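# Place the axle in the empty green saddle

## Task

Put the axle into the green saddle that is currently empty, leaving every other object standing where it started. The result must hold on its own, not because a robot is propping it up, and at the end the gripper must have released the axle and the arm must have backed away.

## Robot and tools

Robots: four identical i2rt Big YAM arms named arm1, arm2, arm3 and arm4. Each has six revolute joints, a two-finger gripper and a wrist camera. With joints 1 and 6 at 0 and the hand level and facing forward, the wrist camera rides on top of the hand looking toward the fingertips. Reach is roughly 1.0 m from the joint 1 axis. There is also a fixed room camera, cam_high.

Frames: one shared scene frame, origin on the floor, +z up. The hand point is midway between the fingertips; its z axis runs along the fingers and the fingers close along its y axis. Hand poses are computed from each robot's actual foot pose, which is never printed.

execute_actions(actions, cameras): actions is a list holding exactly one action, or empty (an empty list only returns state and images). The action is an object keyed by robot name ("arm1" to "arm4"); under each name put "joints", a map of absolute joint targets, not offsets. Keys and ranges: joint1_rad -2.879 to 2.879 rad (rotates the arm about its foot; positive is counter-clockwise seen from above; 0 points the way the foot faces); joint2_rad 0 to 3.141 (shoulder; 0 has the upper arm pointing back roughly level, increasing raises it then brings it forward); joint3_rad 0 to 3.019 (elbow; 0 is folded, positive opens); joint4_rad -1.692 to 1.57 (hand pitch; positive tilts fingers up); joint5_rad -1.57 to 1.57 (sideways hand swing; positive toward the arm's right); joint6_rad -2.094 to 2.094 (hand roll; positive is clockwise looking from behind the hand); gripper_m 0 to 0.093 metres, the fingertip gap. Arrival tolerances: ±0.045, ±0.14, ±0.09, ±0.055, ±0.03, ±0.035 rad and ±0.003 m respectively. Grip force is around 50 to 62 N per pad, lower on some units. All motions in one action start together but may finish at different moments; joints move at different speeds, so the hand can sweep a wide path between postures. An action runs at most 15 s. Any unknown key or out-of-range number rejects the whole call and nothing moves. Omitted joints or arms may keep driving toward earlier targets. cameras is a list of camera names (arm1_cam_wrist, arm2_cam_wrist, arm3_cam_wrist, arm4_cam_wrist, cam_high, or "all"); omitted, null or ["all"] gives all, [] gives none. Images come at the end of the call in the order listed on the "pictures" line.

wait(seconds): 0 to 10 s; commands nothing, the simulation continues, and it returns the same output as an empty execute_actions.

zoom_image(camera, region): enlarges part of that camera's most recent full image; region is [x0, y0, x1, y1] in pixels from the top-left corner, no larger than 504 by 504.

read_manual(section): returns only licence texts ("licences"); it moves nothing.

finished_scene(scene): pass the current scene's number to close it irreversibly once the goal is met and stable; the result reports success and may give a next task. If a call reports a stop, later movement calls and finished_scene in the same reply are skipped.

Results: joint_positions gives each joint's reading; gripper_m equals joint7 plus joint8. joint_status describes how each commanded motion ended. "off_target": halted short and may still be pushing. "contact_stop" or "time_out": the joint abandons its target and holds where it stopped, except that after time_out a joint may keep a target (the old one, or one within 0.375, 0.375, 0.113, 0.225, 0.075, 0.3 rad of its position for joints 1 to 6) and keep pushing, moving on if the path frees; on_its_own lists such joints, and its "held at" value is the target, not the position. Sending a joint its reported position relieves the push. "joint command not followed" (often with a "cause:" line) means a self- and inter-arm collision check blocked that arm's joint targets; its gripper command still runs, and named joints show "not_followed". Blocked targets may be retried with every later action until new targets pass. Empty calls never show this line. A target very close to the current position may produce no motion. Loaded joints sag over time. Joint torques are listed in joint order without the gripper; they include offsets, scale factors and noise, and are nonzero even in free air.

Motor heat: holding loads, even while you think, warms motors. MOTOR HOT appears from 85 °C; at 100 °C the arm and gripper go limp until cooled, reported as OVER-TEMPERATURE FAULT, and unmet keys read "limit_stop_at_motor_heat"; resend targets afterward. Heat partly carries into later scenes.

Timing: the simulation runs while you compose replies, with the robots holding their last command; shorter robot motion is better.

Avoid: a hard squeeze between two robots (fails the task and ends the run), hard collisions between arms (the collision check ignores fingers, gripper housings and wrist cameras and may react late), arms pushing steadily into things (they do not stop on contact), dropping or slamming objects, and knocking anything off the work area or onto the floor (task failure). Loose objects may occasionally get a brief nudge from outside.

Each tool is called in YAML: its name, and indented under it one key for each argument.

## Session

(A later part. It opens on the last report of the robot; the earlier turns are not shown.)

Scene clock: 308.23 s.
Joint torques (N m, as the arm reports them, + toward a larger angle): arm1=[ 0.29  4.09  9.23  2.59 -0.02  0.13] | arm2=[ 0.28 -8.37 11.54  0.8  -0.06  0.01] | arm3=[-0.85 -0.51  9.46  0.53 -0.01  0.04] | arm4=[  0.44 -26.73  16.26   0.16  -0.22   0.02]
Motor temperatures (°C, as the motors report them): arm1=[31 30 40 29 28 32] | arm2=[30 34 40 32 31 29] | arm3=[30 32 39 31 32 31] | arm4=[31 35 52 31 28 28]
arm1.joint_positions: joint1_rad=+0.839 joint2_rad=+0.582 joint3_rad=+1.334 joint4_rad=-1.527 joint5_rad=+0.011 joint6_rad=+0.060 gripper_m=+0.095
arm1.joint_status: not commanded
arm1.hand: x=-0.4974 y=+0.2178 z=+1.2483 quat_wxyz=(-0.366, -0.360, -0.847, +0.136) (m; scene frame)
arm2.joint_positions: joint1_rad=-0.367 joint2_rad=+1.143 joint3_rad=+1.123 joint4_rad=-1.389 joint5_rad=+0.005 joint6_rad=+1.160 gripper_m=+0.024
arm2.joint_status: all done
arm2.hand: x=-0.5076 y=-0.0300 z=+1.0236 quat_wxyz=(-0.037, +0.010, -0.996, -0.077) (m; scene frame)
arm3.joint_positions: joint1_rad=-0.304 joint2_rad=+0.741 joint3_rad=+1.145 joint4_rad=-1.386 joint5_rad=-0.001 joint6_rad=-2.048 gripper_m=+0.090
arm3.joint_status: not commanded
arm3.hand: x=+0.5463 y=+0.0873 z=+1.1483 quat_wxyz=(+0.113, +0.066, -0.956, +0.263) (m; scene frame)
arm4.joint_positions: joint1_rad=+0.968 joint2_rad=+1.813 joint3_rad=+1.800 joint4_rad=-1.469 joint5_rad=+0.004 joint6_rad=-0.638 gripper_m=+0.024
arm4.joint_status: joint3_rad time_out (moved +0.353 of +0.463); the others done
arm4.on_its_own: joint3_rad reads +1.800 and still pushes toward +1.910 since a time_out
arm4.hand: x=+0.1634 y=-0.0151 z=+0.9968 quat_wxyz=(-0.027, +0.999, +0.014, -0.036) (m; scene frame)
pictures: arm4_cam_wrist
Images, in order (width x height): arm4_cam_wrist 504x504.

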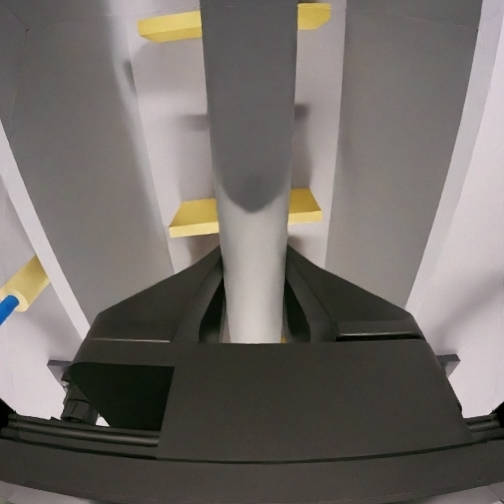

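execute_actions:
  actions:
    - {"arm4":{"joints":{"joint1_rad":1.085,"joint2_rad":2.08,"joint3_rad":2.43,"joint4_rad":-1.49,"joint6_rad":-0.52}},"arm2":{"joints":{"joint1_rad":0.115,"joint2_rad":1.075,"joint3_rad":1.095,"joint4_rad":-1.38,"joint6_rad":1.64}}}

Scene clock: 313.53 s.
Joint torques (N m, as the arm reports them, + toward a larger angle): arm1=[ 0.28  4.07  9.23  2.59 -0.02  0.13] | arm2=[ 0.83 -8.42 11.32  0.48 -0.31  0.13] | arm3=[-1.41 -0.09  9.46  0.36  0.01  0.06] | arm4=[  1.   -34.57  16.59   0.74  -0.07   0.12]
Motor temperatures (°C, as the motors report them): arm1=[31 30 40 29 28 32] | arm2=[30 34 40 32 31 29] | arm3=[30 32 39 31 32 31] | arm4=[31 36 54 31 28 28]
arm1.joint_positions: joint1_rad=+0.839 joint2_rad=+0.582 joint3_rad=+1.334 joint4_rad=-1.527 joint5_rad=+0.011 joint6_rad=+0.060 gripper_m=+0.095
arm1.joint_status: not commanded
arm1.hand: x=-0.4974 y=+0.2178 z=+1.2483 quat_wxyz=(-0.366, -0.360, -0.847, +0.136) (m; scene frame)
arm2.joint_positions: joint1_rad=+0.105 joint2_rad=+1.096 joint3_rad=+1.075 joint4_rad=-1.386 joint5_rad=+0.011 joint6_rad=+1.629 gripper_m=+0.024
arm2.joint_status: all done
arm2.hand: x=-0.6659 y=-0.0212 z=+1.0171 quat_wxyz=(-0.003, +0.011, -0.996, -0.084) (m; scene frame)
arm3.joint_positions: joint1_rad=-0.304 joint2_rad=+0.741 joint3_rad=+1.145 joint4_rad=-1.386 joint5_rad=-0.001 joint6_rad=-2.048 gripper_m=+0.090
arm3.joint_status: not commanded
arm3.hand: x=+0.5463 y=+0.0873 z=+1.1483 quat_wxyz=(+0.113, +0.066, -0.956, +0.263) (m; scene frame)
arm4.joint_positions: joint1_rad=+1.086 joint2_rad=+2.167 joint3_rad=+2.311 joint4_rad=-1.494 joint5_rad=+0.000 joint6_rad=-0.525 gripper_m=+0.024
arm4.joint_status: joint3_rad time_out (moved +0.510 of +0.630); the others done
arm4.on_its_own: joint3_rad reads +2.311 and still pushes toward +2.423 since a time_out
arm4.hand: x=+0.0034 y=-0.0085 z=+0.9853 quat_wxyz=(-0.052, +0.994, +0.017, -0.097) (m; scene frame)
pictures: arm1_cam_wrist, arm2_cam_wrist, arm3_cam_wrist, arm4_cam_wrist, cam_high
Images, in order (width x height): arm1_cam_wrist 504x504, arm2_cam_wrist 504x504, arm3_cam_wrist 504x504, arm4_cam_wrist 504x504, cam_high 896x504.

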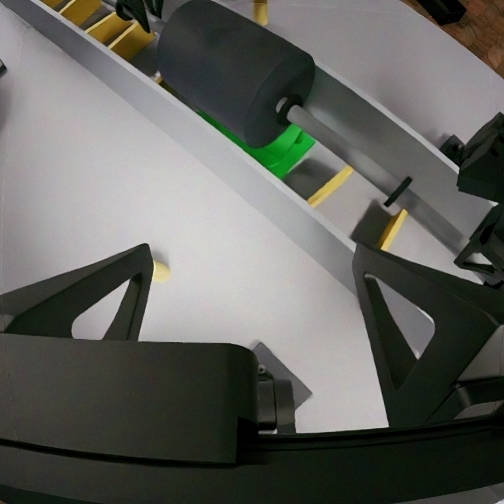

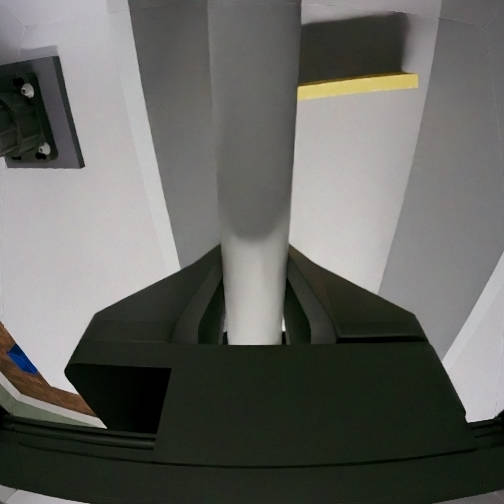

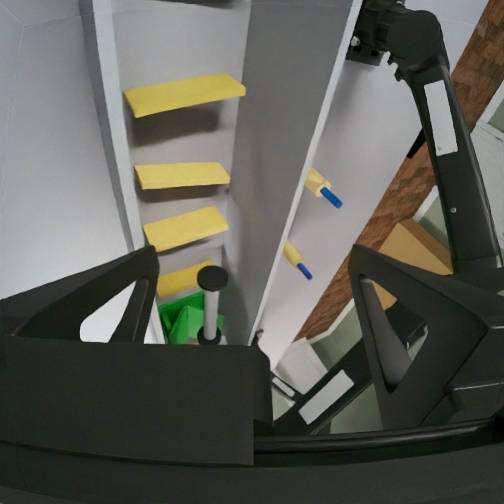

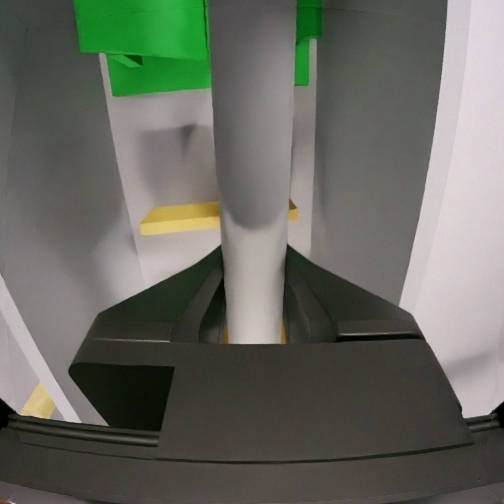

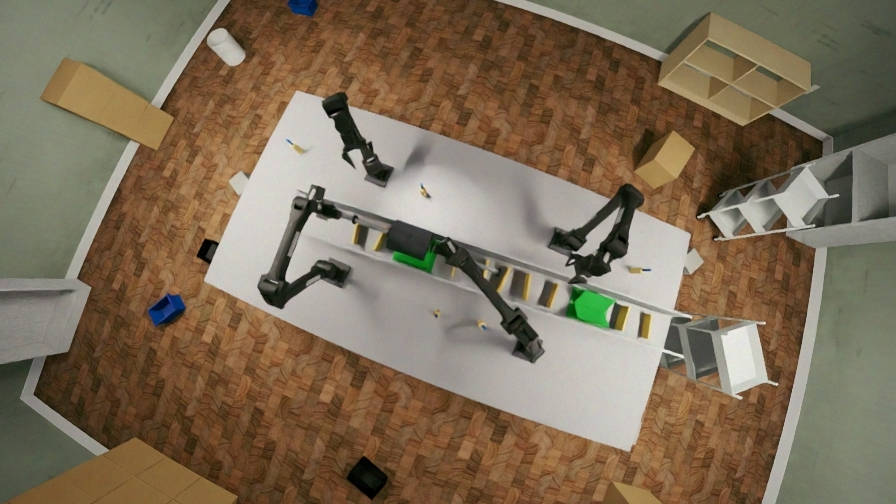

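execute_actions:
  actions:
    - {"arm4":{"joints":{"joint1_rad":1.115,"joint2_rad":2.085,"joint3_rad":2.12,"joint4_rad":-1.235,"joint6_rad":-0.5}},"arm2":{"joints":{"joint1_rad":0.13,"joint2_rad":1.185,"joint3_rad":0.885,"joint4_rad":-1.165,"joint6_rad":1.65}}}
  cameras: ["arm1_cam_wrist","arm2_cam_wrist","arm4_cam_wrist"]

Scene clock: 323.30 s.
Joint torques (N m, as the arm reports them, + toward a larger angle): arm1=[ 0.29  4.09  9.22  2.6  -0.02  0.13] | arm2=[-0.3  -9.89 10.99  0.02  0.4   0.08] | arm3=[-1.04 -0.46  9.48  0.41  0.04  0.05] | arm4=[  2.02 -32.26  11.     1.59   0.33   0.21]
Motor temperatures (°C, as the motors report them): arm1=[31 30 41 29 28 32] | arm2=[30 34 40 32 31 29] | arm3=[30 32 39 31 32 31] | arm4=[31 38 57 31 28 28]
arm1.joint_positions: joint1_rad=+0.839 joint2_rad=+0.582 joint3_rad=+1.334 joint4_rad=-1.527 joint5_rad=+0.011 joint6_rad=+0.060 gripper_m=+0.095
arm1.joint_status: not commanded
arm1.hand: x=-0.4974 y=+0.2178 z=+1.2483 quat_wxyz=(-0.366, -0.360, -0.847, +0.136) (m; scene frame)
arm2.joint_positions: joint1_rad=+0.133 joint2_rad=+1.211 joint3_rad=+0.859 joint4_rad=-1.167 joint5_rad=-0.008 joint6_rad=+1.645 gripper_m=+0.024
arm2.joint_status: all done
arm2.hand: x=-0.6767 y=-0.0293 z=+0.9012 quat_wxyz=(+0.003, +0.017, -0.999, -0.028) (m; scene frame)
arm3.joint_positions: joint1_rad=-0.304 joint2_rad=+0.741 joint3_rad=+1.145 joint4_rad=-1.386 joint5_rad=-0.001 joint6_rad=-2.048 gripper_m=+0.090
arm3.joint_status: not commanded
arm3.hand: x=+0.5463 y=+0.0873 z=+1.1483 quat_wxyz=(+0.113, +0.066, -0.956, +0.263) (m; scene frame)
arm4.joint_positions: joint1_rad=+1.105 joint2_rad=+2.149 joint3_rad=+2.089 joint4_rad=-1.262 joint5_rad=-0.010 joint6_rad=-0.513 gripper_m=+0.024
arm4.joint_status: all done
arm4.hand: x=-0.0082 y=-0.0199 z=+0.9135 quat_wxyz=(-0.053, +0.992, +0.021, -0.112) (m; scene frame)
pictures: arm1_cam_wrist, arm2_cam_wrist, arm4_cam_wrist
Images, in order (width x height): arm1_cam_wrist 504x504, arm2_cam_wrist 504x504, arm4_cam_wrist 504x504.

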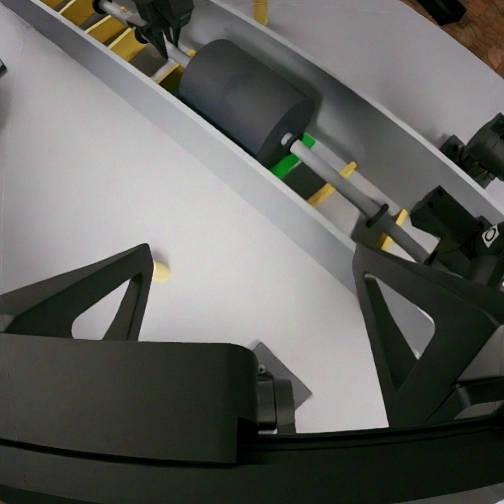

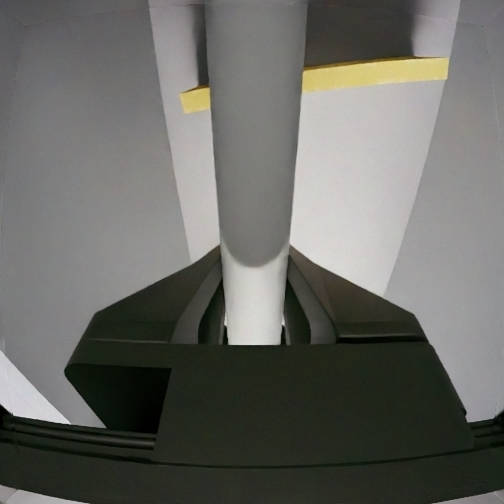

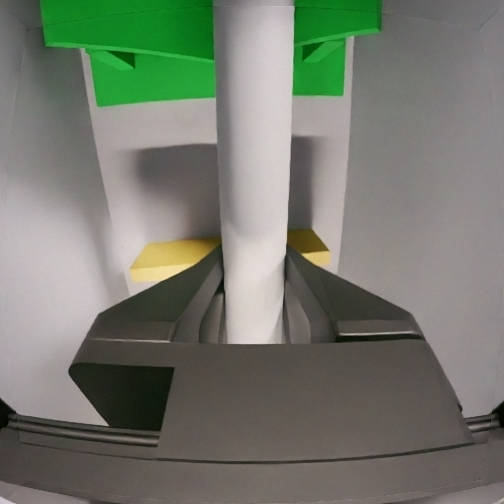

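execute_actions:
  actions:
    - {"arm4":{"joints":{"joint1_rad":1.13,"joint3_rad":2.02,"joint4_rad":-1.15}},"arm2":{"joints":{"joint3_rad":0.82,"joint4_rad":-1.11}}}
  cameras: ["arm1_cam_wrist","arm4_cam_wrist"]

Scene clock: 333.00 s.
Joint torques (N m, as the arm reports them, + toward a larger angle): arm1=[ 0.29  4.11  9.22  2.59 -0.02  0.13] | arm2=[-0.29 -8.71  9.75  0.54  0.46 -0.02] | arm3=[-0.39 -0.87  9.33  0.36 -0.03  0.06] | arm4=[  1.69 -30.28   9.84   2.1    0.23  -0.04]
Motor temperatures (°C, as the motors report them): arm1=[31 30 41 29 28 32] | arm2=[30 34 40 32 31 29] | arm3=[30 32 39 31 32 31] | arm4=[31 39 53 31 28 28]
arm1.joint_positions: joint1_rad=+0.839 joint2_rad=+0.582 joint3_rad=+1.334 joint4_rad=-1.527 joint5_rad=+0.011 joint6_rad=+0.060 gripper_m=+0.095
arm1.joint_status: not commanded
arm1.hand: x=-0.4974 y=+0.2178 z=+1.2483 quat_wxyz=(-0.366, -0.360, -0.847, +0.136) (m; scene frame)
arm2.joint_positions: joint1_rad=+0.133 joint2_rad=+1.202 joint3_rad=+0.808 joint4_rad=-1.124 joint5_rad=-0.010 joint6_rad=+1.653 gripper_m=+0.024
arm2.joint_status: all done
arm2.hand: x=-0.6759 y=-0.0382 z=+0.8854 quat_wxyz=(+0.004, +0.014, -0.999, -0.028) (m; scene frame)
arm3.joint_positions: joint1_rad=-0.304 joint2_rad=+0.741 joint3_rad=+1.145 joint4_rad=-1.386 joint5_rad=-0.001 joint6_rad=-2.048 gripper_m=+0.090
arm3.joint_status: not commanded
arm3.hand: x=+0.5463 y=+0.0873 z=+1.1483 quat_wxyz=(+0.113, +0.066, -0.956, +0.263) (m; scene frame)
arm4.joint_positions: joint1_rad=+1.124 joint2_rad=+2.129 joint3_rad=+2.003 joint4_rad=-1.191 joint5_rad=-0.008 joint6_rad=-0.492 gripper_m=+0.024
arm4.joint_status: all done
arm4.hand: x=-0.0080 y=-0.0347 z=+0.8943 quat_wxyz=(-0.053, +0.992, +0.019, -0.115) (m; scene frame)
pictures: arm1_cam_wrist, arm4_cam_wrist
Images, in order (width x height): arm1_cam_wrist 504x504, arm4_cam_wrist 504x504.

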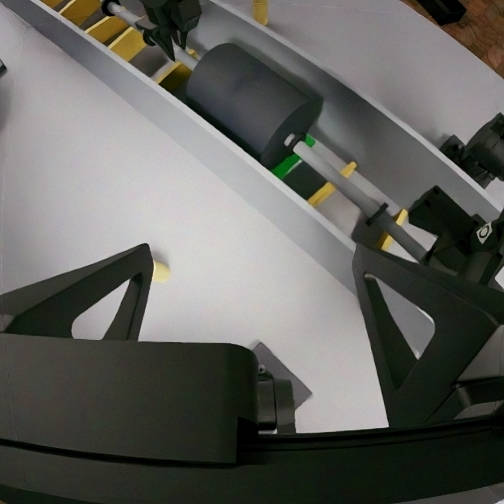

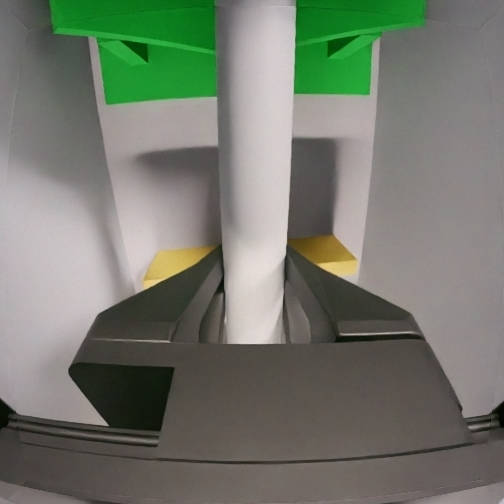

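execute_actions:
  actions:
    - {"arm4":{"joints":{"joint1_rad":1.11,"joint2_rad":2.135,"joint4_rad":-1.13}},"arm2":{"joints":{"joint2_rad":1.225,"joint4_rad":-1.07}}}
  cameras: ["arm4_cam_wrist"]

Scene clock: 337.13 s.
Joint torques (N m, as the arm reports them, + toward a larger angle): arm1=[ 0.29  4.11  9.22  2.59 -0.02  0.13] | arm2=[-0.29 -5.51 10.    1.79  0.56 -0.05] | arm3=[-0.46 -0.16  9.31  0.56  0.02  0.04] | arm4=[ -0.03 -25.83   9.82   2.77   0.41  -0.08]
Motor temperatures (°C, as the motors report them): arm1=[31 30 41 29 28 32] | arm2=[30 34 40 32 31 29] | arm3=[30 32 39 31 32 31] | arm4=[31 39 52 31 28 28]
arm1.joint_positions: joint1_rad=+0.839 joint2_rad=+0.582 joint3_rad=+1.334 joint4_rad=-1.527 joint5_rad=+0.011 joint6_rad=+0.060 gripper_m=+0.095
arm1.joint_status: not commanded
arm1.hand: x=-0.4974 y=+0.2178 z=+1.2483 quat_wxyz=(-0.366, -0.360, -0.847, +0.136) (m; scene frame)
arm2.joint_positions: joint1_rad=+0.133 joint2_rad=+1.208 joint3_rad=+0.805 joint4_rad=-1.113 joint5_rad=-0.012 joint6_rad=+1.656 gripper_m=+0.024
arm2.joint_status: all done
arm2.hand: x=-0.6764 y=-0.0366 z=+0.8830 quat_wxyz=(+0.006, +0.012, -0.999, -0.030) (m; scene frame)
arm3.joint_positions: joint1_rad=-0.304 joint2_rad=+0.741 joint3_rad=+1.145 joint4_rad=-1.386 joint5_rad=-0.001 joint6_rad=-2.048 gripper_m=+0.090
arm3.joint_status: not commanded
arm3.hand: x=+0.5463 y=+0.0873 z=+1.1483 quat_wxyz=(+0.113, +0.066, -0.956, +0.263) (m; scene frame)
arm4.joint_positions: joint1_rad=+1.124 joint2_rad=+2.129 joint3_rad=+2.003 joint4_rad=-1.191 joint5_rad=-0.012 joint6_rad=-0.488 gripper_m=+0.024
arm4.joint_status: joint4_rad time_out (moved +0.001 of +0.061); the others done
arm4.on_its_own: joint4_rad reads -1.191 and still pushes toward -1.130 since a time_out
arm4.hand: x=-0.0084 y=-0.0353 z=+0.8943 quat_wxyz=(-0.051, +0.992, +0.018, -0.116) (m; scene frame)
pictures: arm4_cam_wrist
Images, in order (width x height): arm4_cam_wrist 504x504.

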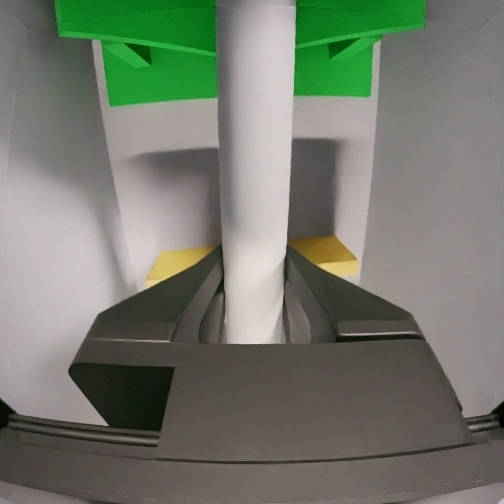

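Seated. Release.

execute_actions:
  actions:
    - {"arm4":{"joints":{"joint2_rad":2.11,"joint4_rad":-1.18,"gripper_m":0.07}},"arm2":{"joints":{"joint2_rad":1.2,"joint4_rad":-1.11,"gripper_m":0.07}}}
  cameras: ["arm4_cam_wrist","arm2_cam_wrist"]

execute_actions:
  actions:
    - {"arm4":{"joints":{"joint2_rad":1.95,"joint3_rad":2.3,"joint4_rad":-1.55}},"arm2":{"joints":{"joint2_rad":1.0,"joint3_rad":1.25,"joint4_rad":-1.5}}}

Scene clock: 345.27 s.
Joint torques (N m, as the arm reports them, + toward a larger angle): arm1=[ 0.31  4.08  9.22  2.59 -0.02  0.13] | arm2=[-0.2  -7.85 10.07  0.18  0.19 -0.03] | arm3=[-1.47 -0.55  9.33  0.49 -0.04  0.03] | arm4=[  0.07 -26.42   9.95   1.05   0.04  -0.07]
Motor temperatures (°C, as the motors report them): arm1=[31 30 41 29 28 32] | arm2=[30 34 39 32 31 29] | arm3=[30 31 39 31 32 31] | arm4=[31 39 50 31 28 28]
arm1.joint_positions: joint1_rad=+0.839 joint2_rad=+0.582 joint3_rad=+1.334 joint4_rad=-1.527 joint5_rad=+0.011 joint6_rad=+0.060 gripper_m=+0.095
arm1.joint_status: not commanded
arm1.hand: x=-0.4974 y=+0.2178 z=+1.2483 quat_wxyz=(-0.366, -0.360, -0.847, +0.136) (m; scene frame)
arm2.joint_positions: joint1_rad=+0.133 joint2_rad=+1.207 joint3_rad=+0.805 joint4_rad=-1.116 joint5_rad=-0.002 joint6_rad=+1.654 gripper_m=+0.070
arm2.joint_status: all done
arm2.hand: x=-0.6746 y=-0.0372 z=+0.8830 quat_wxyz=(+0.001, +0.012, -1.000, -0.029) (m; scene frame)
arm3.joint_positions: joint1_rad=-0.304 joint2_rad=+0.741 joint3_rad=+1.145 joint4_rad=-1.386 joint5_rad=-0.001 joint6_rad=-2.048 gripper_m=+0.090
arm3.joint_status: not commanded
arm3.hand: x=+0.5463 y=+0.0873 z=+1.1483 quat_wxyz=(+0.113, +0.066, -0.956, +0.263) (m; scene frame)
arm4.joint_positions: joint1_rad=+1.122 joint2_rad=+2.113 joint3_rad=+2.003 joint4_rad=-1.190 joint5_rad=-0.003 joint6_rad=-0.489 gripper_m=+0.070
arm4.joint_status: all done
arm4.hand: x=-0.0075 y=-0.0330 z=+0.9058 quat_wxyz=(-0.059, +0.991, +0.017, -0.122) (m; scene frame)
pictures: arm2_cam_wrist, arm4_cam_wrist
Images, in order (width x height): arm2_cam_wrist 504x504, arm4_cam_wrist 504x504.

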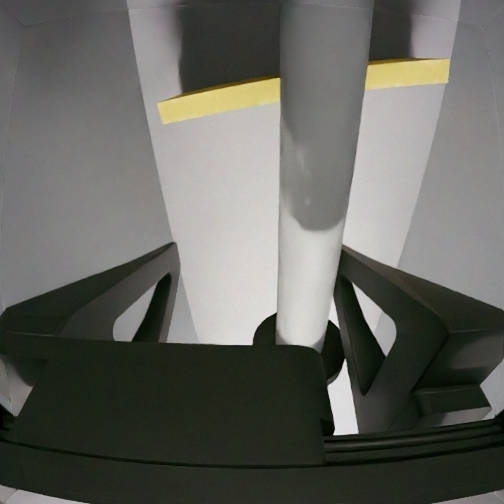

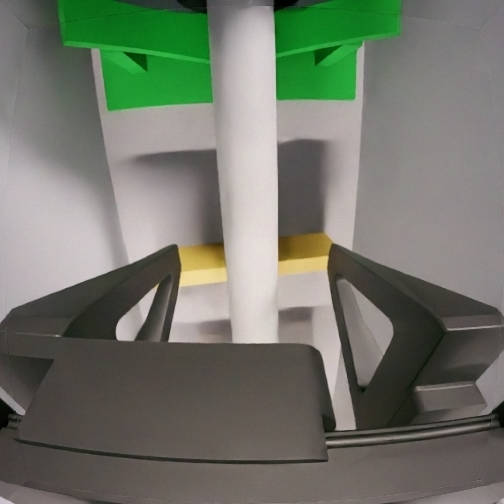

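Scene clock: 346.80 s.
Joint torques (N m, as the arm reports them, + toward a larger angle): arm1=[ 0.28  4.09  9.22  2.59 -0.02  0.13] | arm2=[-0.46 -4.46 12.78  0.09  0.17 -0.06] | arm3=[-0.89 -1.13  9.67  0.38 -0.01  0.07] | arm4=[  0.05 -22.61   9.44   0.45   0.03  -0.07]
Motor temperatures (°C, as the motors report them): arm1=[31 30 41 29 28 32] | arm2=[30 34 40 32 31 29] | arm3=[30 31 39 31 32 31] | arm4=[31 38 50 31 28 28]
arm1.joint_positions: joint1_rad=+0.839 joint2_rad=+0.582 joint3_rad=+1.334 joint4_rad=-1.527 joint5_rad=+0.011 joint6_rad=+0.060 gripper_m=+0.095
arm1.joint_status: not commanded
arm1.hand: x=-0.4974 y=+0.2178 z=+1.2483 quat_wxyz=(-0.366, -0.360, -0.847, +0.136) (m; scene frame)
arm2.joint_positions: joint1_rad=+0.133 joint2_rad=+0.991 joint3_rad=+1.214 joint4_rad=-1.492 joint5_rad=-0.002 joint6_rad=+1.654 gripper_m=+0.070
arm2.joint_status: all done
arm2.hand: x=-0.6761 y=-0.0368 z=+1.1035 quat_wxyz=(+0.013, +0.013, -0.988, -0.152) (m; scene frame)
arm3.joint_positions: joint1_rad=-0.304 joint2_rad=+0.741 joint3_rad=+1.145 joint4_rad=-1.386 joint5_rad=-0.001 joint6_rad=-2.048 gripper_m=+0.090
arm3.joint_status: not commanded
arm3.hand: x=+0.5463 y=+0.0873 z=+1.1483 quat_wxyz=(+0.113, +0.066, -0.956, +0.263) (m; scene frame)
arm4.joint_positions: joint1_rad=+1.122 joint2_rad=+1.942 joint3_rad=+2.287 joint4_rad=-1.537 joint5_rad=-0.002 joint6_rad=-0.489 gripper_m=+0.070
arm4.joint_status: all done
arm4.hand: x=+0.0359 y=-0.0536 z=+1.1243 quat_wxyz=(-0.083, +0.982, +0.017, -0.169) (m; scene frame)
pictures: arm1_cam_wrist, arm2_cam_wrist, arm3_cam_wrist, arm4_cam_wrist, cam_high
Images, in order (width x height): arm1_cam_wrist 504x504, arm2_cam_wrist 504x504, arm3_cam_wrist 504x504, arm4_cam_wrist 504x504, cam_high 896x504.

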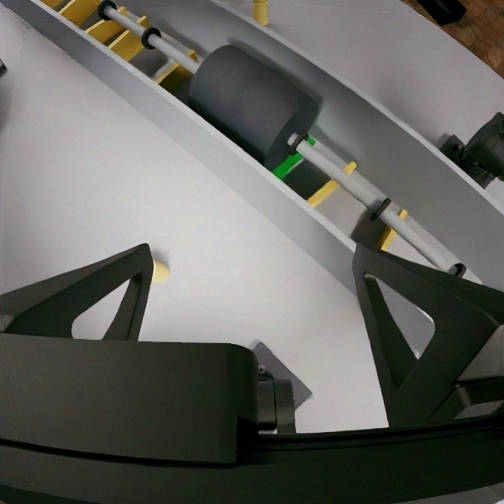

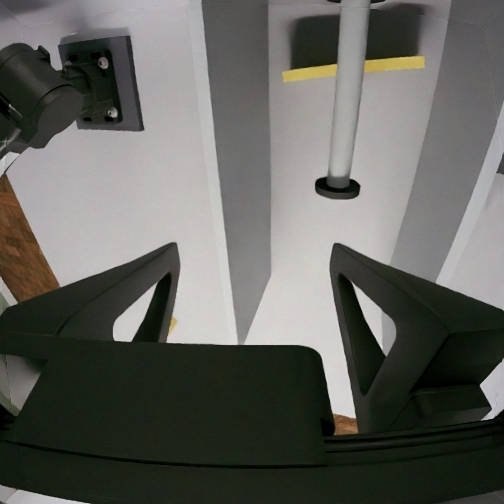

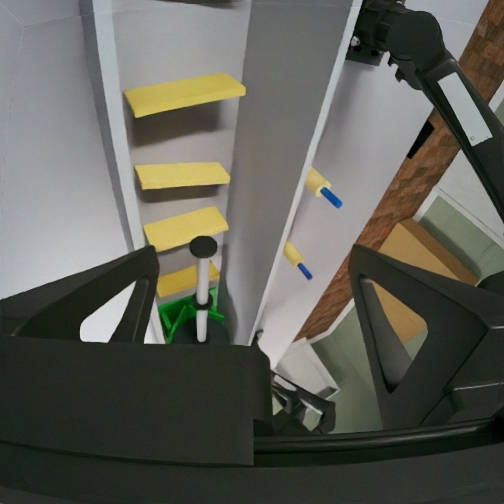

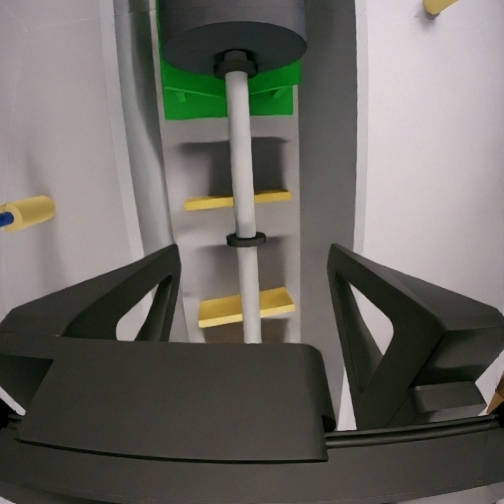

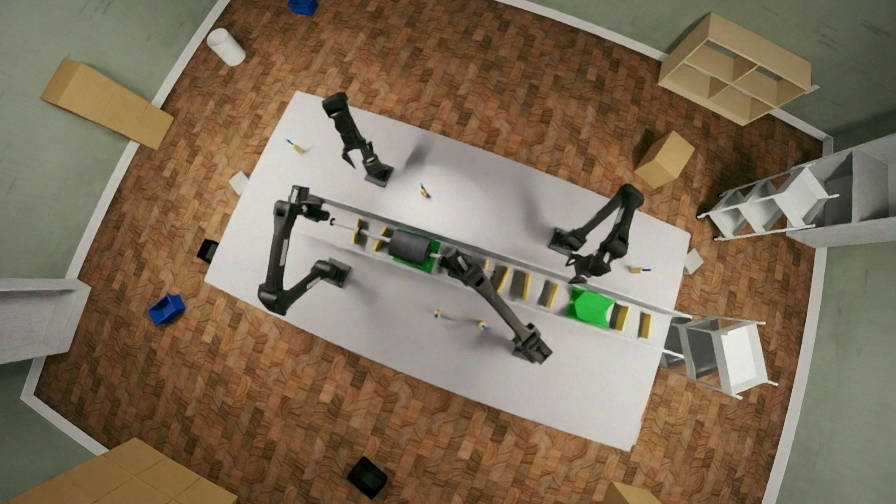

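finished_scene:
  scene: 1

The scene is finished: the task was done.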